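## Task

Cell paused; log reads: 00:04:04 earlier run 9139 threw out plate B38 but left its lid in LP1; 00:10:56 lid of R33 (N3) moved to LP2; 00:11:23 lid of R83 (N2) moved to LP4; 00:11:50 lid of R38 (N1) moved to LP3; 00:13:32 dispenser error aborted the run; 00:13:47 auto-recover put LP3's lid onto N1; 00:14:12 auto-recover put LP4's lid onto N2; 00:14:43 watchdog halted auto-recover. Lids are unlabelled, so only the log identifies each one's owner. Seat every plate's own lid fully on it, then press CONTINUE. The plates and the old run's lid must stay where they began. If two or more plates in nests lack lids, press CALL instead and leave every plate and lid as found. Pressing RETRY, CONTINUE or SKIP while holding labware, or while any nest plate is not seated or any lid there is not seated on a plate, fails the task. Anything held in place only by the robot at the end does not count; release and move the arms clear (resting on the panel housing, the CALL key or the needed key is acceptable).

## Robot and tools

Robot: two six-joint arms with parallel grippers, named left_arm and right_arm. left_arm sits on the +y side, base near (-0.038, +0.328, +0.373) m; right_arm base near (-0.005, -0.282, +0.373) m. The bases are slightly tilted. A metal frame behind the arms and any mounting plates are fixed obstacles. Either arm may be parked out of the way.

Frame: one scene frame for everything. Origin on the table surface midway between the arms, +z up, +x outward over the table. The names left/right are not image sides. Gripper axes: fingers extend along the gripper's +z, and close along its y. end_effector_position is the point between the finger pads, roughly 1 cm short of the tips.

Deck: labels mark nests (N1, N2, N3...) and lid parks (LP1...), placed in no fixed order; read them in the images. PANEL holds four keys, left to right facing it: RETRY (white), CONTINUE (green), SKIP (yellow), CALL (blue). Push a key until it latches. A latched RETRY, CONTINUE or SKIP ends the job immediately; after CALL the job ends when you stop acting. Only press once lids are seated and the grippers hold nothing.

execute_actions(actions): actions is a list of actions; each action is a list of 1 to 15 rows; each row is 16 numbers covering both arms: left x, y, z, qw, qx, qy, qz, opening, then right x, y, z, qw, qx, qy, qz, opening. x, y, z are absolute target positions in metres in the scene frame; the quaternion is an absolute orientation, w first. Each row lasts one control step (1/30 s); a short table repeats its final row to fill 15 steps, so each action is 0.5 s. Per step the target is clipped to 70 mm and 16 degrees from the measured pose, so distant goals need several actions. A target more than 0.6 m from the gripper's current position along any gripper axis is refused for both arms; if the first action fails this, nothing runs. An empty list just reports state and images. To hold an orientation, resend one fixed quaternion every row rather than copying the drifting reported one.

opening: -1 (closed) to +1 (fully open, 0.094 m). To hold a part, command about 0.03 below the current grip_measured; smaller gaps grip more lightly.

move(target, speed, blocking): target is one 16-number row as above, absolute poses in the scene frame. Both grippers follow straight paths ending together, 0.5 to 10 s; over 10 s they stop short. speed is top path speed in m/s, 0.002 to 0.5, default 0.25; rotation is capped at twice that in rad/s. Opening is applied at the start. blocking=false returns after 0.5 s while motion continues; until its end is reported, further moves and actions are refused (use wait or stop). Paths ignore obstacles and the other arm.

wait(seconds): 0 to 10; arms keep their last command; returns early if a running move ends. stop(): brakes a running move; fingers keep moving. zoom_image(camera, region): camera is cam_high (672x504), cam_left_wrist or cam_right_wrist (616x616 fisheye); region [x0, y0, x1, y1] in pixels from the top-left, at most 504 by 504. read_manual(section): licence texts only. finished_scene(scene): ends scene 1 or 2 irreversibly; the result tells whether it succeeded and gives the next task.

Results: a state line per arm with gripper position and quaternion; Hand target lines (the pose currently being driven toward); grip_measured on the command scale (each gripper may read off by about 1 mm); step readings with HELD marking steps that were held back. A move adds a move: line with its ending (done, off_target, moving, held, fault), limits (paced = pose was clipped; held = a check blocked steps, after which the arm may speed up) and distance to target. pose unreachable means the clearance check altered or blocked that arm's command. FAULT, MOTOR HOT (from 85 °C) and OVER-TEMPERATURE FAULT (100 °C, arm drops) report stops.

Practical notes: motions often end a centimetre or more low; moves of a few mm may not register. Fast contact strikes harder, and aiming far past a contact presses harder. A fully straight arm behaves erratically. Keep a stationary arm on its last reported pose each call. Avoid holding loads long (heat), dropping or slamming labware, knocking anything off the table, and letting the arms collide. Do not disturb the earlier run's lid or the plates; release and clear away before finishing.

Each tool is called after "Request:" as name(argument=value, ...) on one line, values as JSON.

## Session

Request:
execute_actions(actions=[])

Scene clock: 0.00 s.
left_arm: end_effector_position=(+0.4586, +0.4958, +0.2062) grip_measured=+1.000 end_effector_quat_wxyz=(+0.196, +0.310, +0.752, +0.547) | right_arm: end_effector_position=(+0.5099, -0.3622, +0.2574) grip_measured=+1.000 end_effector_quat_wxyz=(+0.381, -0.025, +0.924, +0.008)
Joint positions: left_arm=[ 0.007  2.124  0.687  1.549 -0.681  1.573  0.094] | right_arm=[-0.251  1.533  0.58   0.564 -0.129 -0.245  0.094]
Joint velocities: left_arm=[-0.024 -0.005 -0.012  0.007  0.022 -0.022  0.   ] | right_arm=[-0.005 -0.015  0.012 -0.007 -0.022  0.022  0.   ]
Hand target (left_arm): +0.458, +0.496, +0.207; +0.197, +0.310, +0.752, +0.548
Hand target (right_arm): +0.514, -0.363, +0.258; +0.385, -0.025, +0.923, +0.007

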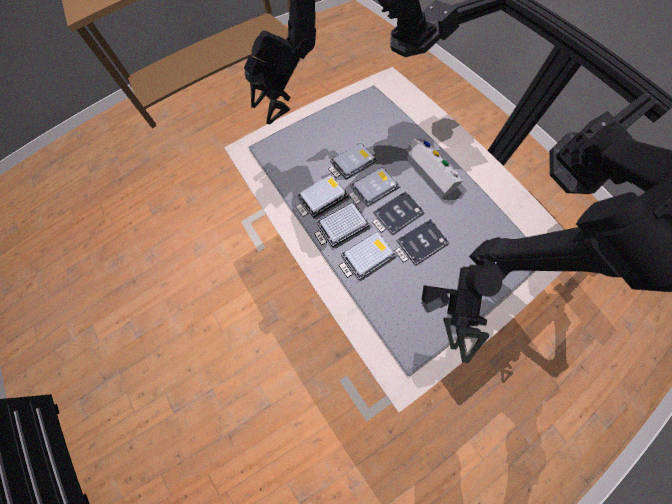

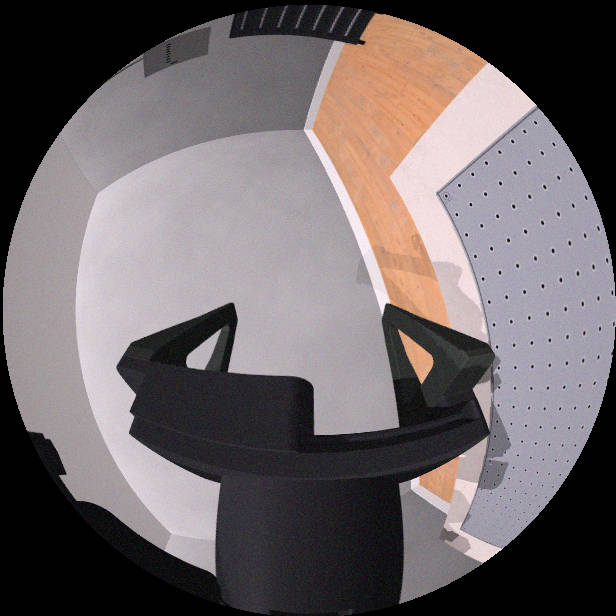

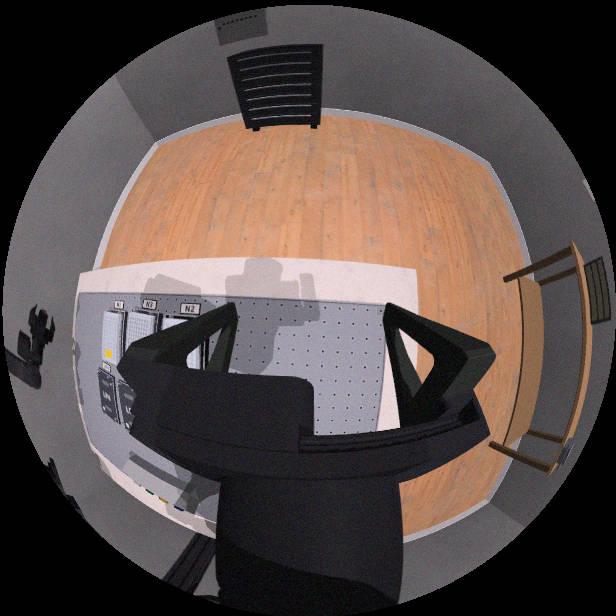

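Request:
zoom_image(camera="cam_high", region=[280, 120, 480, 290])

Request:
zoom_image(camera="cam_right_wrist", region=[70, 270, 250, 450])

Region (280, 120, 480, 290) of cam_high's 672x504 image, scaled by 2.520, with more detail than that image has; it fills the top 428 rows of this view, and the rest is white.

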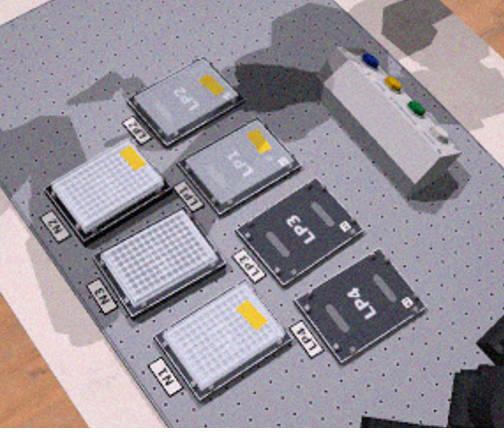

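Region (70, 270, 250, 450) of cam_right_wrist's 616x616 image, scaled by 2.800, with more detail than that image has.

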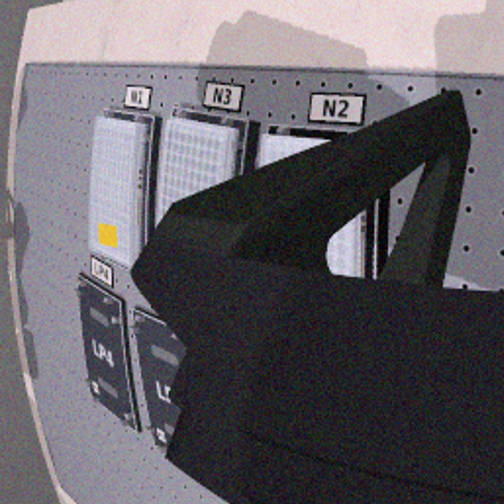

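Request:
zoom_image(camera="cam_high", region=[290, 170, 410, 285])

Request:
zoom_image(camera="cam_high", region=[320, 130, 420, 220])

Request:
zoom_image(camera="cam_high", region=[395, 125, 475, 205])

Region (290, 170, 410, 285) of cam_high's 672x504 image, scaled by 4.200, with more detail than that image has; it fills the top 483 rows of this view, and the rest is white.

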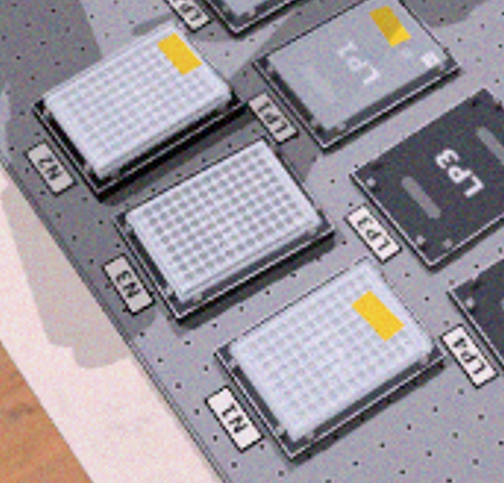

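Region (320, 130, 420, 220) of cam_high's 672x504 image, scaled by 5.040, with more detail than that image has; it fills the top 454 rows of this view, and the rest is white.

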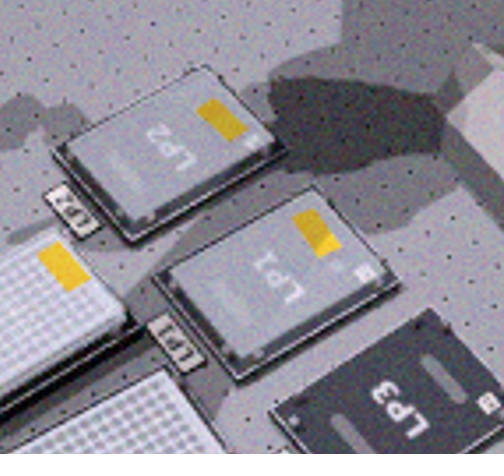

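Region (395, 125, 475, 205) of cam_high's 672x504 image, scaled by 6.300, with more detail than that image has.

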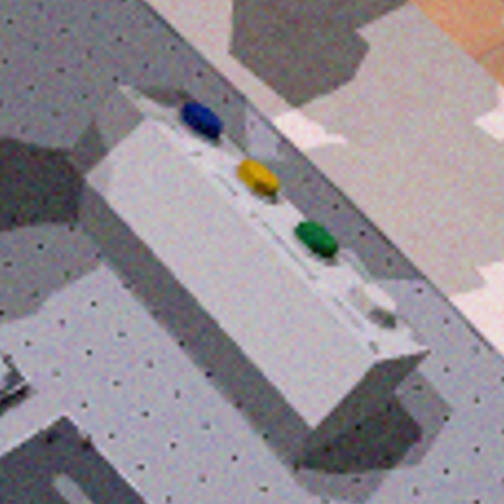

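Request:
move(target=[0.4586,0.4958,0.2062,0.196,0.310,0.752,0.547,1, 0.27,-0.199,0.13,0,0,1,0,1], speed=0.3)

Scene clock: 24.73 s.
left_arm: end_effector_position=(+0.4586, +0.4958, +0.2062) grip_measured=+1.000 end_effector_quat_wxyz=(+0.196, +0.310, +0.752, +0.547) | right_arm: end_effector_position=(+0.2710, -0.2049, +0.1313) grip_measured=+1.000 end_effector_quat_wxyz=(+0.006, -0.006, +1.000, -0.001)
Joint positions: left_arm=[ 0.007  2.124  0.687  1.549 -0.681  1.573  0.094] | right_arm=[0.204 1.854 0.474 0.177 0.254 0.199 0.094]
Joint velocities: left_arm=[ 0.015 -0.005  0.002  0.002 -0.007  0.095  0.   ] | right_arm=[ 0.005 -0.005 -0.002  0.017  0.037 -0.022  0.   ]
Hand target (left_arm): +0.459, +0.496, +0.206; +0.196, +0.310, +0.752, +0.547
Hand target (right_arm): +0.271, -0.202, +0.130; +0.003, -0.004, +1.000, -0.002
Off the commanded pose (left_arm): 0.000 m, 0 deg.
Off the commanded pose (right_arm): 0.006 m, 1 deg.
move: done
camera_calibration (this result's frames):
cam_right_wrist: T_world_to_cam=[[0.00360846, -0.99996, -0.00818798, -0.204452], [-0.813524, -0.00769703, 0.58148, 0.143415], [-0.58152, 0.00456287, -0.813519, 0.385795], [0, 0, 0, 1]] pos_world=[0.341757, -0.2051, 0.228784]

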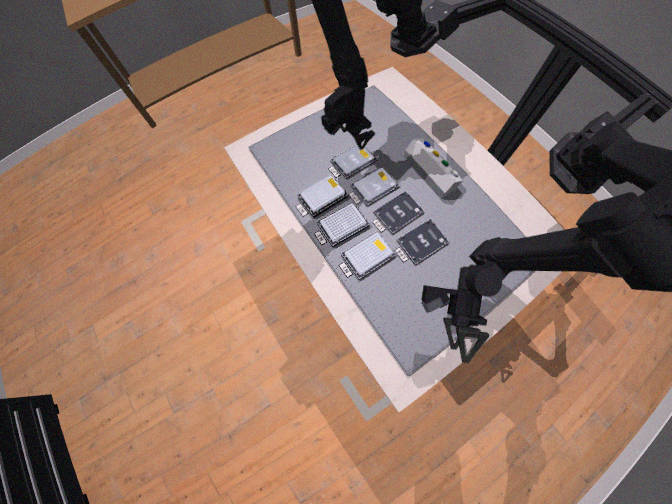

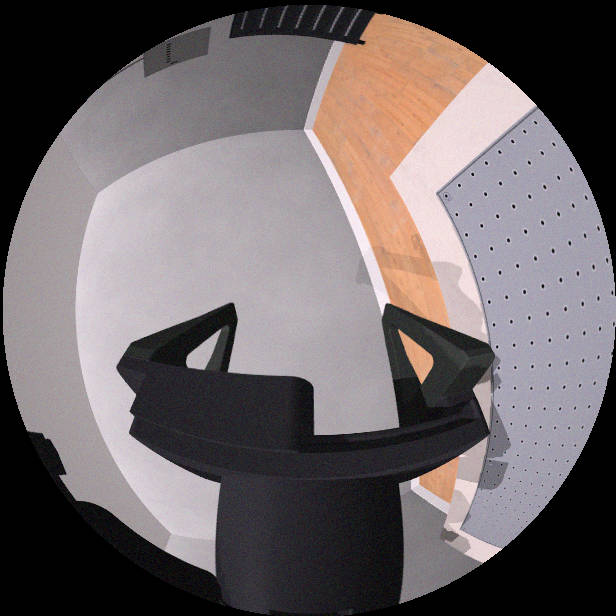

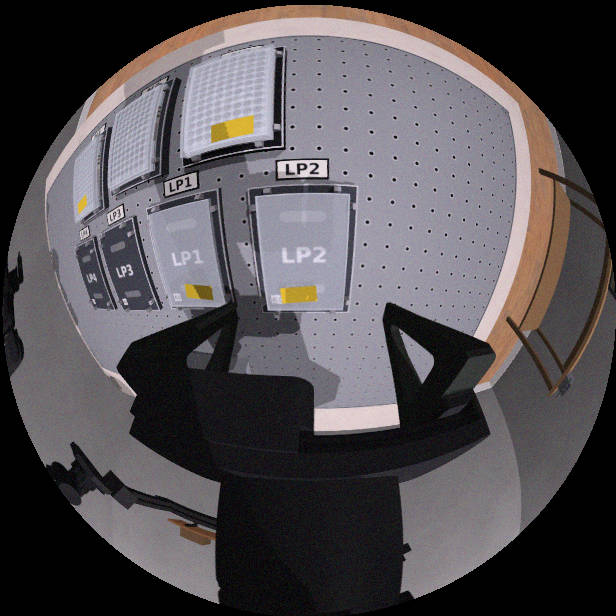

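Request:
zoom_image(camera="cam_right_wrist", region=[220, 150, 400, 330])

Request:
zoom_image(camera="cam_right_wrist", region=[60, 30, 300, 240])

Region (220, 150, 400, 330) of cam_right_wrist's 616x616 image, scaled by 2.800, with more detail than that image has.

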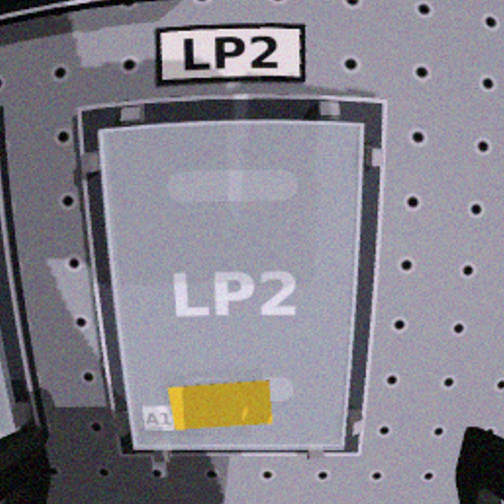

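Region (60, 30, 300, 240) of cam_right_wrist's 616x616 image, scaled by 2.100, with more detail than that image has; it fills the top 441 rows of this view, and the rest is white.

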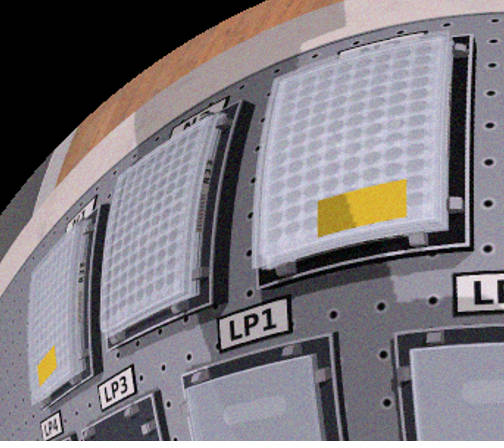

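Request:
move(target=[0.4586,0.4958,0.2062,0.196,0.310,0.752,0.547,1, 0.265,-0.195,0.065,0,0,1,0,1], speed=0.15)

Scene clock: 43.50 s.
left_arm: end_effector_position=(+0.4586, +0.4958, +0.2062) grip_measured=+1.000 end_effector_quat_wxyz=(+0.196, +0.310, +0.752, +0.547) | right_arm: end_effector_position=(+0.2606, -0.1899, +0.0694) grip_measured=+1.000 end_effector_quat_wxyz=(-0.004, -0.007, +1.000, +0.000)
Joint positions: left_arm=[ 0.007  2.124  0.687  1.549 -0.681  1.573  0.094] | right_arm=[0.204 2.107 0.567 0.315 0.248 0.202 0.094]
Joint velocities: left_arm=[ 0.005 -0.005  0.002 -0.007 -0.066  0.007  0.   ] | right_arm=[-0.015 -0.005 -0.012  0.017  0.007  0.051  0.   ]
Hand target (left_arm): +0.459, +0.496, +0.206; +0.196, +0.310, +0.752, +0.547
Hand target (right_arm): +0.266, -0.195, +0.066; -0.000, +0.000, +1.000, -0.000
Off the commanded pose (left_arm): 0.000 m, 0 deg.
Off the commanded pose (right_arm): 0.008 m, 1 deg.
move: done
camera_calibration (this result's frames):
cam_right_wrist: T_world_to_cam=[[0.00565935, -0.999932, -0.0102389, -0.190249], [-0.800756, -0.0106645, 0.598896, 0.165946], [-0.598964, 0.00480951, -0.800762, 0.333076], [0, 0, 0, 1]] pos_world=[0.333459, -0.190068, 0.165382]

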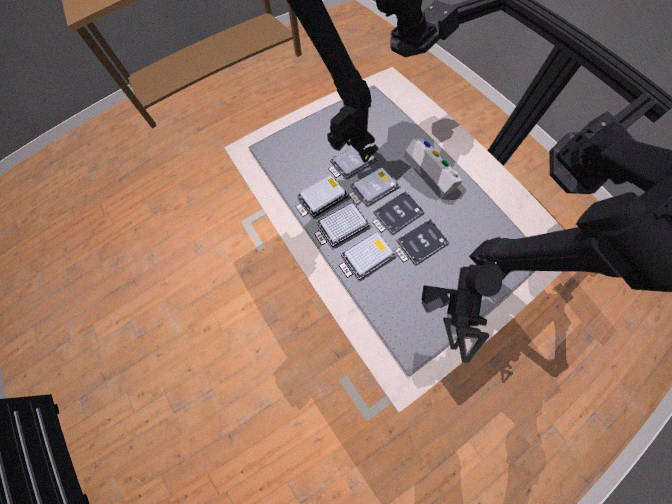

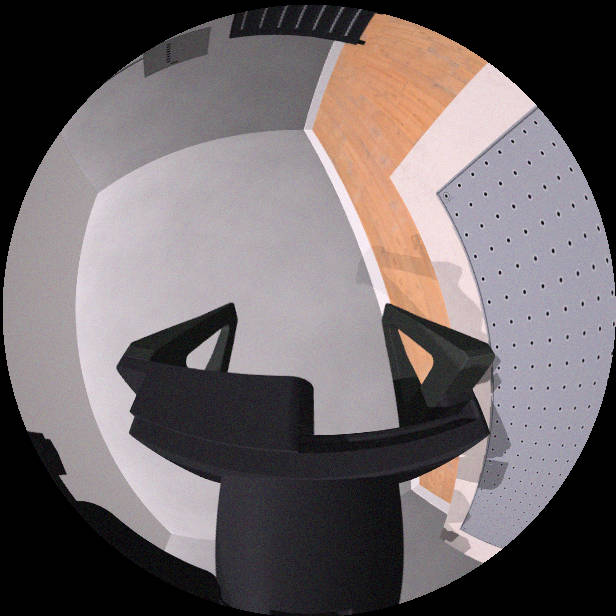

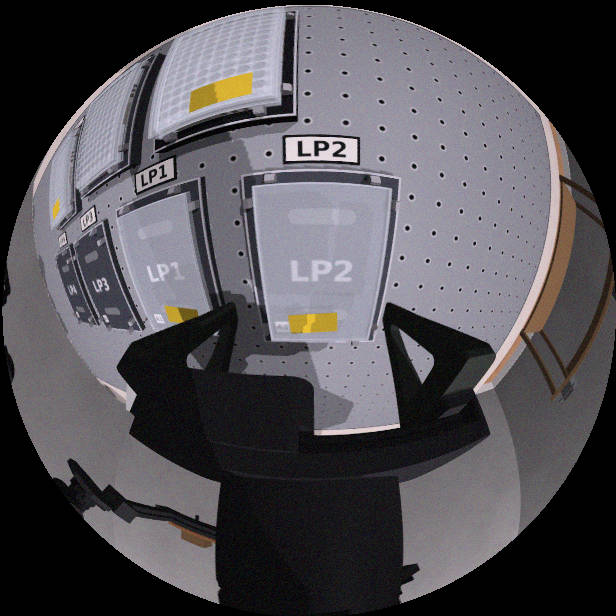

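Request:
zoom_image(camera="cam_right_wrist", region=[220, 160, 420, 360])

Region (220, 160, 420, 360) of cam_right_wrist's 616x616 image, scaled by 2.520, with more detail than that image has.

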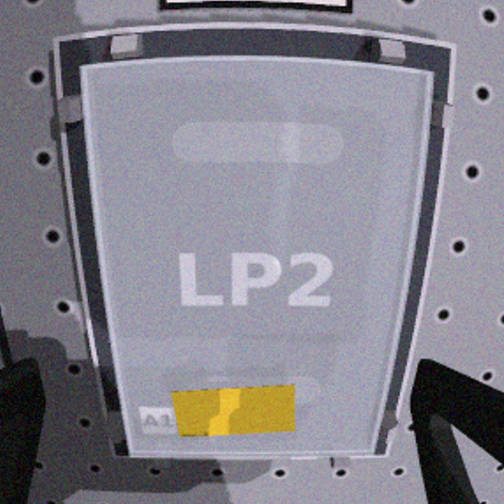

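Request:
move(target=[0.4586,0.4958,0.2062,0.196,0.310,0.752,0.547,1, 0.268,-0.204,0.052,0,-0.01,1,0,1], speed=0.05)

Scene clock: 58.47 s.
left_arm: end_effector_position=(+0.4586, +0.4958, +0.2062) grip_measured=+1.000 end_effector_quat_wxyz=(+0.196, +0.310, +0.752, +0.547) | right_arm: end_effector_position=(+0.2678, -0.1992, +0.0581) grip_measured=+1.000 end_effector_quat_wxyz=(-0.000, -0.011, +1.000, +0.001)
Joint positions: left_arm=[ 0.007  2.124  0.687  1.549 -0.681  1.573  0.094] | right_arm=[0.163 2.134 0.588 0.34  0.234 0.153 0.094]
Joint velocities: left_arm=[ 0.005  0.005  0.007 -0.002 -0.037  0.022  0.   ] | right_arm=[-0.015 -0.034  0.002  0.022 -0.168  0.007  0.   ]
Hand target (left_arm): +0.459, +0.496, +0.206; +0.196, +0.310, +0.752, +0.547
Hand target (right_arm): +0.268, -0.204, +0.052; -0.001, -0.010, +1.000, -0.000
Off the commanded pose (left_arm): 0.000 m, 0 deg.
Off the commanded pose (right_arm): 0.008 m, 0 deg.
move: done
camera_calibration (this result's frames):
cam_right_wrist: T_world_to_cam=[[0.0134124, -0.999849, -0.01104, -0.201739], [-0.805797, -0.0173453, 0.591938, 0.178822], [-0.59204, 0.000956719, -0.805908, 0.326021], [0, 0, 0, 1]] pos_world=[0.339818, -0.198919, 0.154664]

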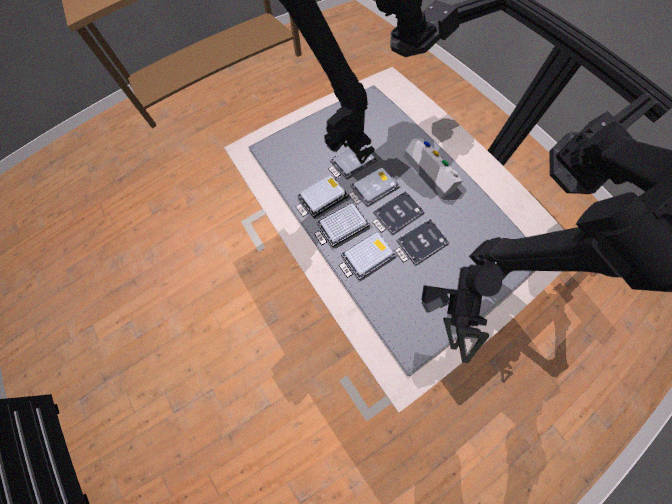

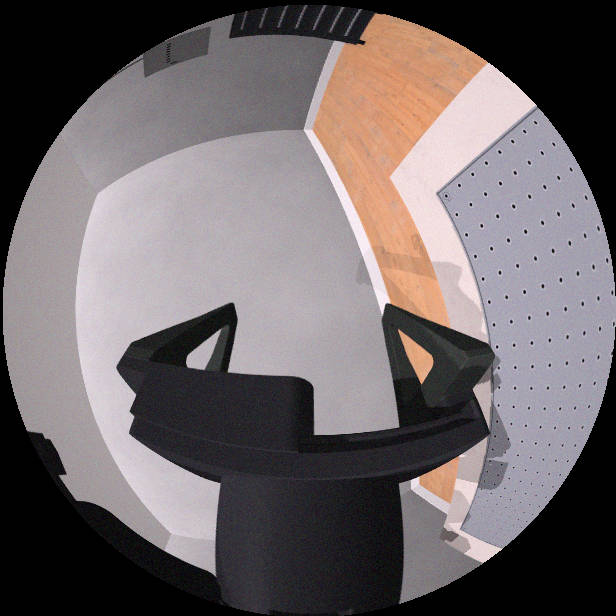

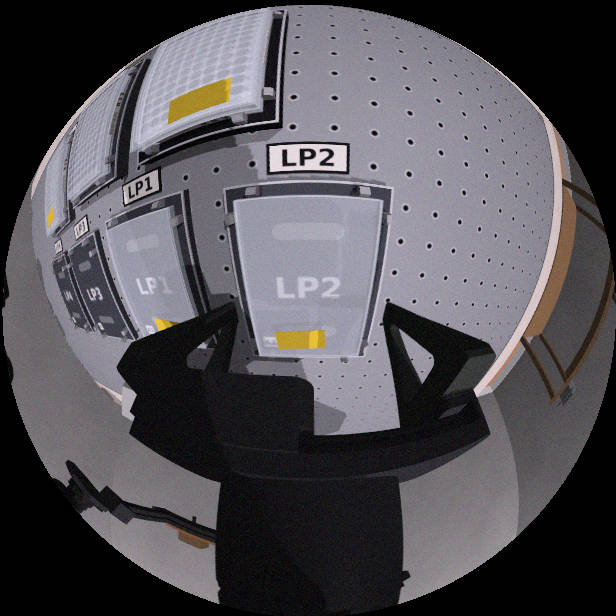

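Request:
move(target=[0.4586,0.4958,0.2062,0.196,0.310,0.752,0.547,1, 0.266,-0.204,0.032,0,-0.01,1,0,1], speed=0.04)

Request:
zoom_image(camera="cam_right_wrist", region=[190, 170, 430, 410])

Scene clock: 62.73 s.
left_arm: end_effector_position=(+0.4586, +0.4958, +0.2062) grip_measured=+1.000 end_effector_quat_wxyz=(+0.196, +0.310, +0.752, +0.547) | right_arm: end_effector_position=(+0.2654, -0.1981, +0.0383) grip_measured=+1.000 end_effector_quat_wxyz=(-0.001, -0.014, +1.000, +0.001)
Joint positions: left_arm=[ 0.007  2.124  0.687  1.549 -0.681  1.573  0.094] | right_arm=[0.153 2.205 0.621 0.378 0.229 0.138 0.094]
Joint velocities: left_arm=[-0.005  0.005  0.007 -0.002 -0.066 -0.051  0.   ] | right_arm=[-0.005 -0.005  0.002  0.007  0.007 -0.066  0.   ]
Hand target (left_arm): +0.459, +0.496, +0.206; +0.196, +0.310, +0.752, +0.547
Hand target (right_arm): +0.266, -0.204, +0.032; -0.000, -0.010, +1.000, -0.000
Off the commanded pose (left_arm): 0.000 m, 0 deg.
Off the commanded pose (right_arm): 0.009 m, 0 deg.
move: done
camera_calibration (this result's frames):
cam_right_wrist: T_world_to_cam=[[0.0190297, -0.999745, -0.0121452, -0.202207], [-0.804921, -0.0225247, 0.592954, 0.187252], [-0.593076, -0.00150778, -0.805145, 0.308395], [0, 0, 0, 1]] pos_world=[0.337472, -0.197473, 0.134815]

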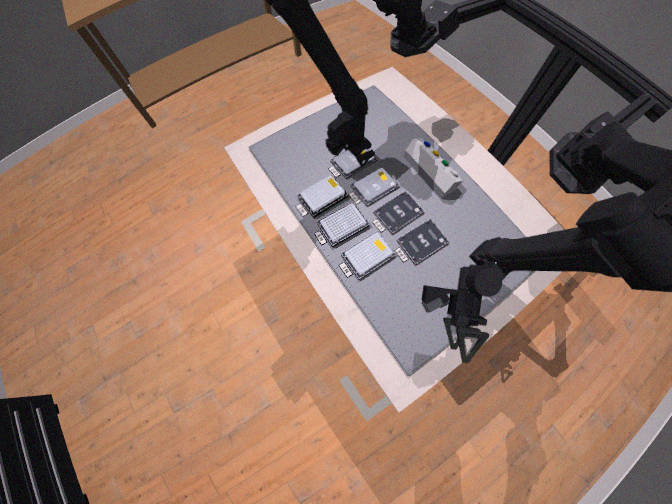

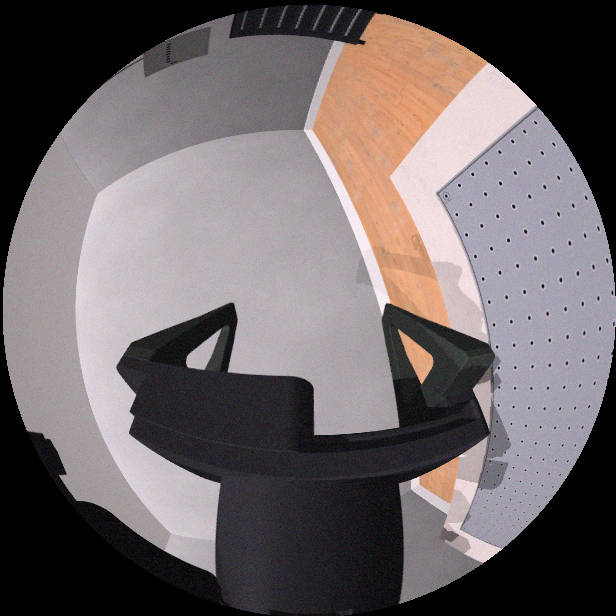

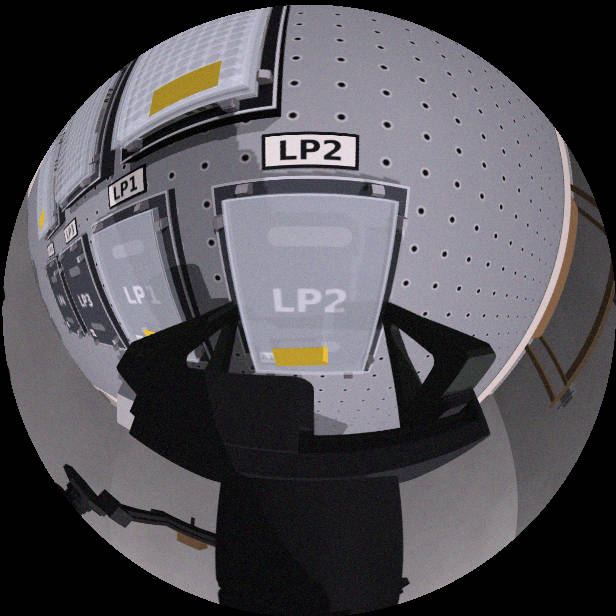

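Region (190, 170, 430, 410) of cam_right_wrist's 616x616 image, scaled by 2.100, with more detail than that image has.

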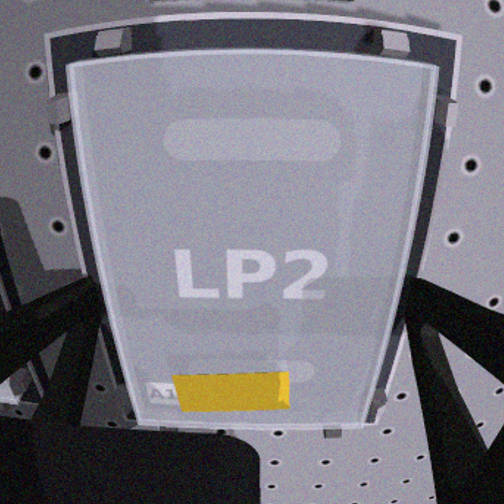

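Request:
move(target=[0.4586,0.4958,0.2062,0.196,0.310,0.752,0.547,1, 0.266,-0.204,0.032,0,-0.01,1,0,0.76], speed=0.04)

Request:
zoom_image(camera="cam_right_wrist", region=[190, 170, 430, 410])

Scene clock: 70.70 s.
left_arm: end_effector_position=(+0.4586, +0.4958, +0.2062) grip_measured=+1.000 end_effector_quat_wxyz=(+0.196, +0.310, +0.752, +0.547) | right_arm: end_effector_position=(+0.2659, -0.1980, +0.0383) grip_measured=+0.794 end_effector_quat_wxyz=(+0.000, -0.014, +1.000, +0.001)
Joint positions: left_arm=[ 0.007  2.124  0.687  1.549 -0.681  1.573  0.094] | right_arm=[0.153 2.205 0.621 0.381 0.229 0.137 0.084]
Joint velocities: left_arm=[-0.005  0.005  0.017 -0.002 -0.051  0.066  0.   ] | right_arm=[ 0.005 -0.005 -0.007  0.002  0.037 -0.051 -0.   ]
Hand target (left_arm): +0.459, +0.496, +0.206; +0.196, +0.310, +0.752, +0.547
Hand target (right_arm): +0.266, -0.204, +0.032; -0.000, -0.010, +1.000, -0.000
Off the commanded pose (left_arm): 0.000 m, 0 deg.
Off the commanded pose (right_arm): 0.009 m, 0 deg.
move: done
camera_calibration (this result's frames):
cam_right_wrist: T_world_to_cam=[[0.0192931, -0.999736, -0.0124683, -0.202183], [-0.806218, -0.0229314, 0.591174, 0.188025], [-0.591304, -0.00135337, -0.806448, 0.308327], [0, 0, 0, 1]] pos_world=[0.337805, -0.197401, 0.134973]

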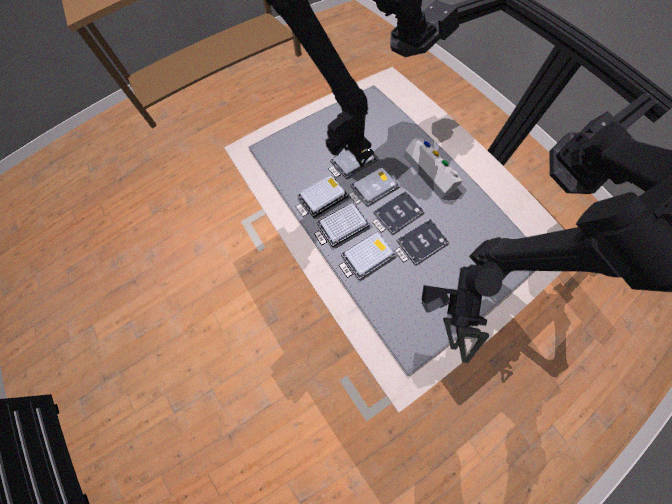

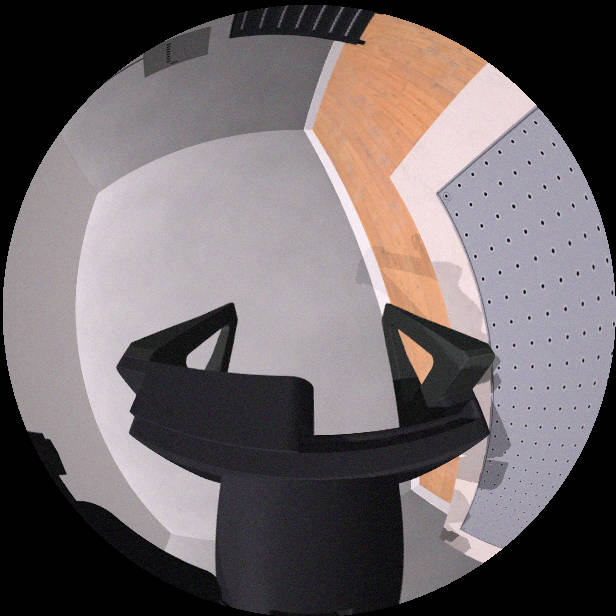

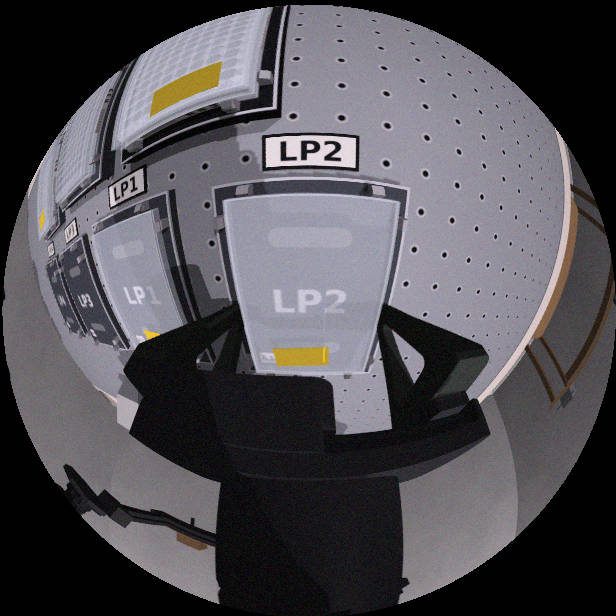

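Region (190, 170, 430, 410) of cam_right_wrist's 616x616 image, scaled by 2.100, with more detail than that image has.

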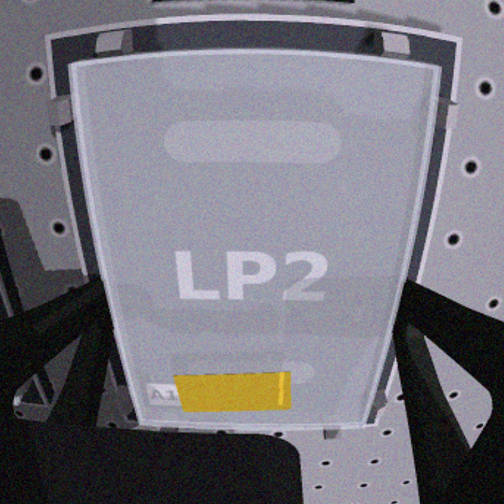

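Request:
move(target=[0.4586,0.4958,0.2062,0.196,0.310,0.752,0.547,1, 0.268,-0.192,0.095,0,-0.014,1,0,0.76], speed=0.08)

Scene clock: 74.97 s.
left_arm: end_effector_position=(+0.4586, +0.4958, +0.2062) grip_measured=+1.000 end_effector_quat_wxyz=(+0.196, +0.310, +0.752, +0.547) | right_arm: end_effector_position=(+0.2768, -0.1952, +0.0902) grip_measured=+0.794 end_effector_quat_wxyz=(+0.008, -0.011, +1.000, +0.001)
Joint positions: left_arm=[ 0.007  2.124  0.687  1.549 -0.681  1.573  0.094] | right_arm=[0.196 2.015 0.549 0.268 0.249 0.181 0.084]
Joint velocities: left_arm=[ 0.005 -0.015  0.007  0.002 -0.051 -0.066  0.   ] | right_arm=[-0.005  0.005 -0.017 -0.007 -0.066  0.095 -0.002]
Hand target (left_arm): +0.459, +0.496, +0.206; +0.196, +0.310, +0.752, +0.547
Hand target (right_arm): +0.268, -0.192, +0.095; +0.001, -0.014, +1.000, +0.000
Off the commanded pose (left_arm): 0.000 m, 0 deg.
Off the commanded pose (right_arm): 0.011 m, 1 deg.
move: off_target (right_arm)
camera_calibration (this result's frames):
cam_right_wrist: T_world_to_cam=[[0.0134631, -0.999845, -0.0113177, -0.197535], [-0.814915, -0.0175306, 0.579316, 0.170758], [-0.579424, 0.0014236, -0.815025, 0.354672], [0, 0, 0, 1]] pos_world=[0.347318, -0.195016, 0.187908]

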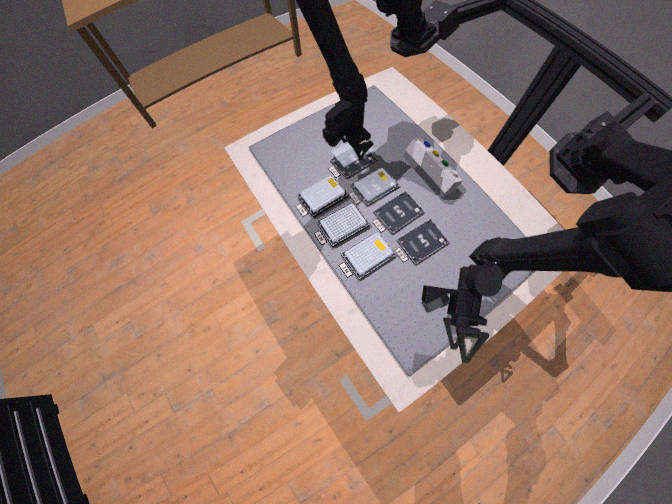

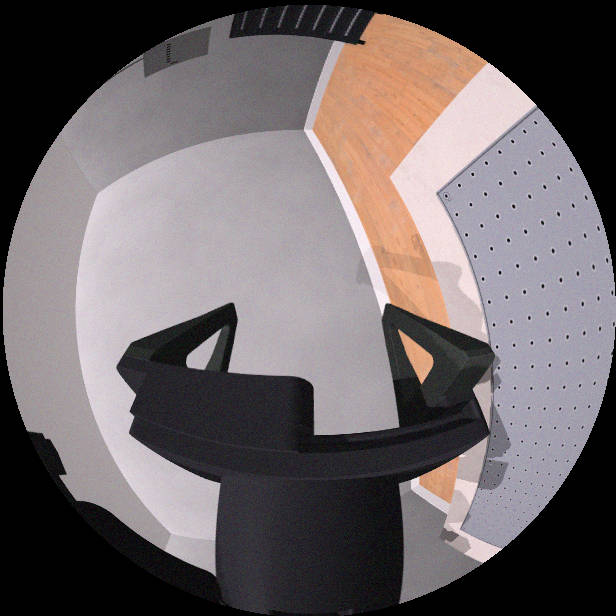

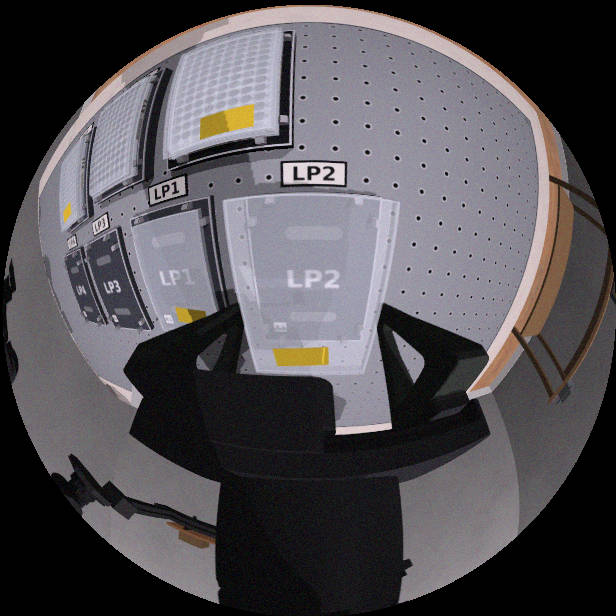

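Request:
move(target=[0.4586,0.4958,0.2062,0.196,0.310,0.752,0.547,1, 0.446,0.0,0.10,0,-0.014,1,0,0.76], speed=0.2)

Request:
zoom_image(camera="cam_right_wrist", region=[190, 150, 430, 390])

Scene clock: 81.47 s.
left_arm: end_effector_position=(+0.4586, +0.4958, +0.2062) grip_measured=+1.000 end_effector_quat_wxyz=(+0.196, +0.310, +0.752, +0.547) | right_arm: end_effector_position=(+0.4506, -0.0064, +0.1066) grip_measured=+0.794 end_effector_quat_wxyz=(+0.007, -0.011, +1.000, +0.004)
Joint positions: left_arm=[ 0.007  2.124  0.687  1.549 -0.681  1.573  0.094] | right_arm=[ 0.475  2.119  1.219 -0.376  0.333  0.454  0.084]
Joint velocities: left_arm=[-0.005 -0.024 -0.017 -0.042  0.007  0.022  0.   ] | right_arm=[-0.005 -0.015  0.002 -0.002 -0.022 -0.037  0.   ]
Hand target (left_arm): +0.459, +0.496, +0.206; +0.196, +0.310, +0.752, +0.547
Hand target (right_arm): +0.445, +0.002, +0.101; +0.002, -0.014, +1.000, +0.002
Off the commanded pose (left_arm): 0.000 m, 0 deg.
Off the commanded pose (right_arm): 0.010 m, 1 deg.
move: done
camera_calibration (this result's frames):
cam_right_wrist: T_world_to_cam=[[0.0147108, -0.999722, -0.0184399, -0.0106992], [-0.814147, -0.0226822, 0.580216, 0.305708], [-0.580473, 0.00647733, -0.814254, 0.468843], [0, 0, 0, 1]] pos_world=[0.521199, -0.00679899, 0.204183]

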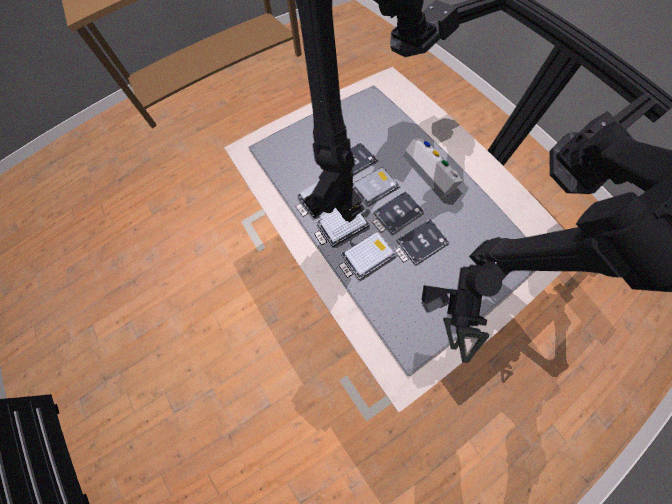

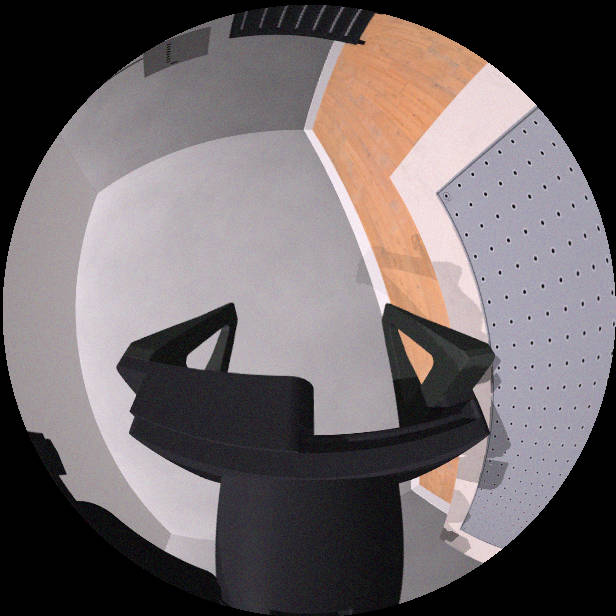

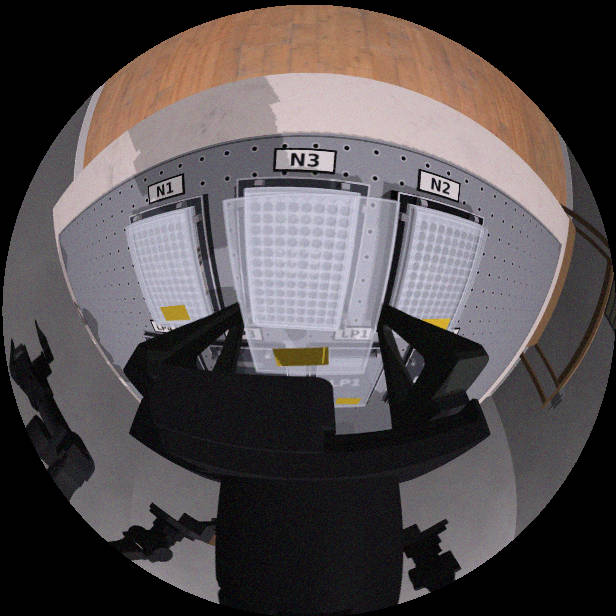

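Region (190, 150, 430, 390) of cam_right_wrist's 616x616 image, scaled by 2.100, with more detail than that image has.

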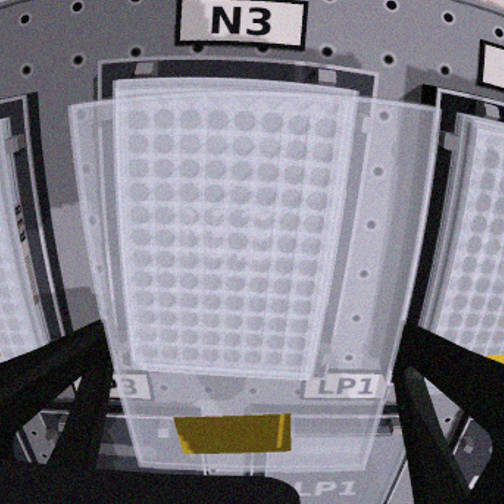

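Request:
zoom_image(camera="cam_right_wrist", region=[225, 170, 385, 340])

Region (225, 170, 385, 340) of cam_right_wrist's 616x616 image, scaled by 2.965, with more detail than that image has; it fills the left 474 columns of this view, and the rest is white.

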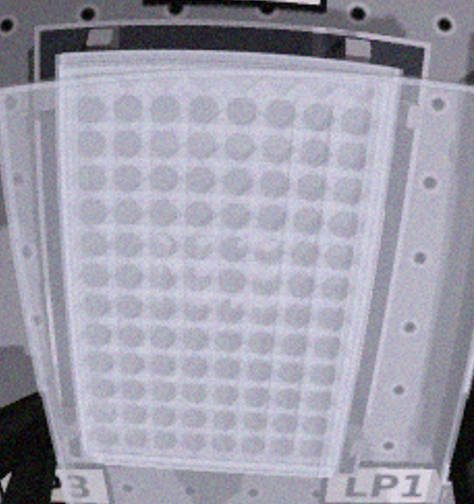

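Request:
move(target=[0.4586,0.4958,0.2062,0.196,0.310,0.752,0.547,1, 0.449,0.009,0.074,0,0.022,1,0,0.76], speed=0.05)

Request:
zoom_image(camera="cam_right_wrist", region=[210, 170, 410, 380])

Scene clock: 105.67 s.
left_arm: end_effector_position=(+0.4586, +0.4958, +0.2062) grip_measured=+1.000 end_effector_quat_wxyz=(+0.196, +0.310, +0.752, +0.547) | right_arm: end_effector_position=(+0.4436, +0.0007, +0.0789) grip_measured=+0.794 end_effector_quat_wxyz=(-0.005, +0.016, +1.000, -0.002)
Joint positions: left_arm=[ 0.007  2.124  0.687  1.549 -0.681  1.573  0.094] | right_arm=[ 0.475  2.195  1.265 -0.376  0.333  0.518  0.084]
Joint velocities: left_arm=[ 0.005  0.024  0.002  0.007  0.007 -0.066  0.   ] | right_arm=[-0.005  0.015  0.007  0.002  0.007  0.095 -0.001]
Hand target (left_arm): +0.459, +0.496, +0.206; +0.196, +0.310, +0.752, +0.547
Hand target (right_arm): +0.449, +0.009, +0.074; +0.000, +0.022, +1.000, +0.000
Off the commanded pose (left_arm): 0.000 m, 0 deg.
Off the commanded pose (right_arm): 0.011 m, 1 deg.
move: off_target (right_arm)
camera_calibration (this result's frames):
cam_right_wrist: T_world_to_cam=[[-0.0398884, -0.999191, -0.00520293, 0.0192398], [-0.799188, 0.0287779, 0.600391, 0.307925], [-0.599756, 0.0281068, -0.799689, 0.449573], [0, 0, 0, 1]] pos_world=[0.516492, -0.00227331, 0.174743]

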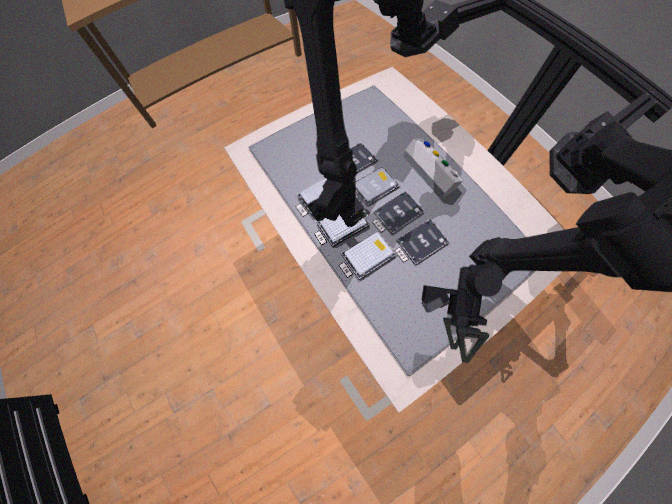

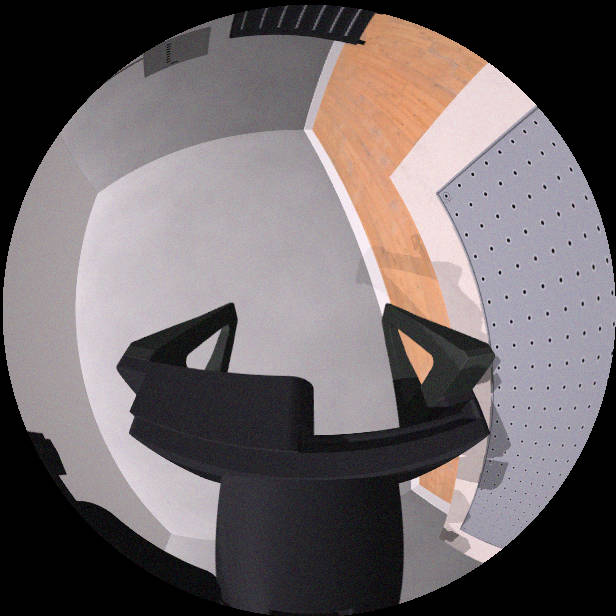

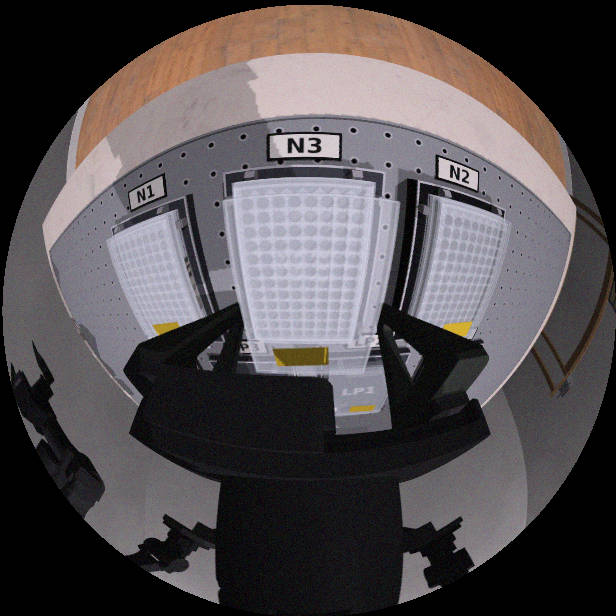

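Region (210, 170, 410, 380) of cam_right_wrist's 616x616 image, scaled by 2.400, with more detail than that image has; it fills the left 480 columns of this view, and the rest is white.

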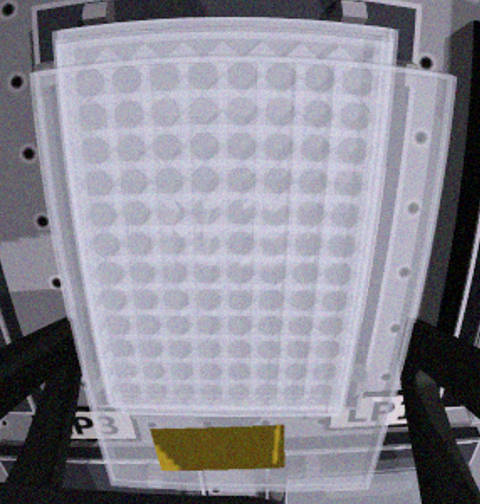

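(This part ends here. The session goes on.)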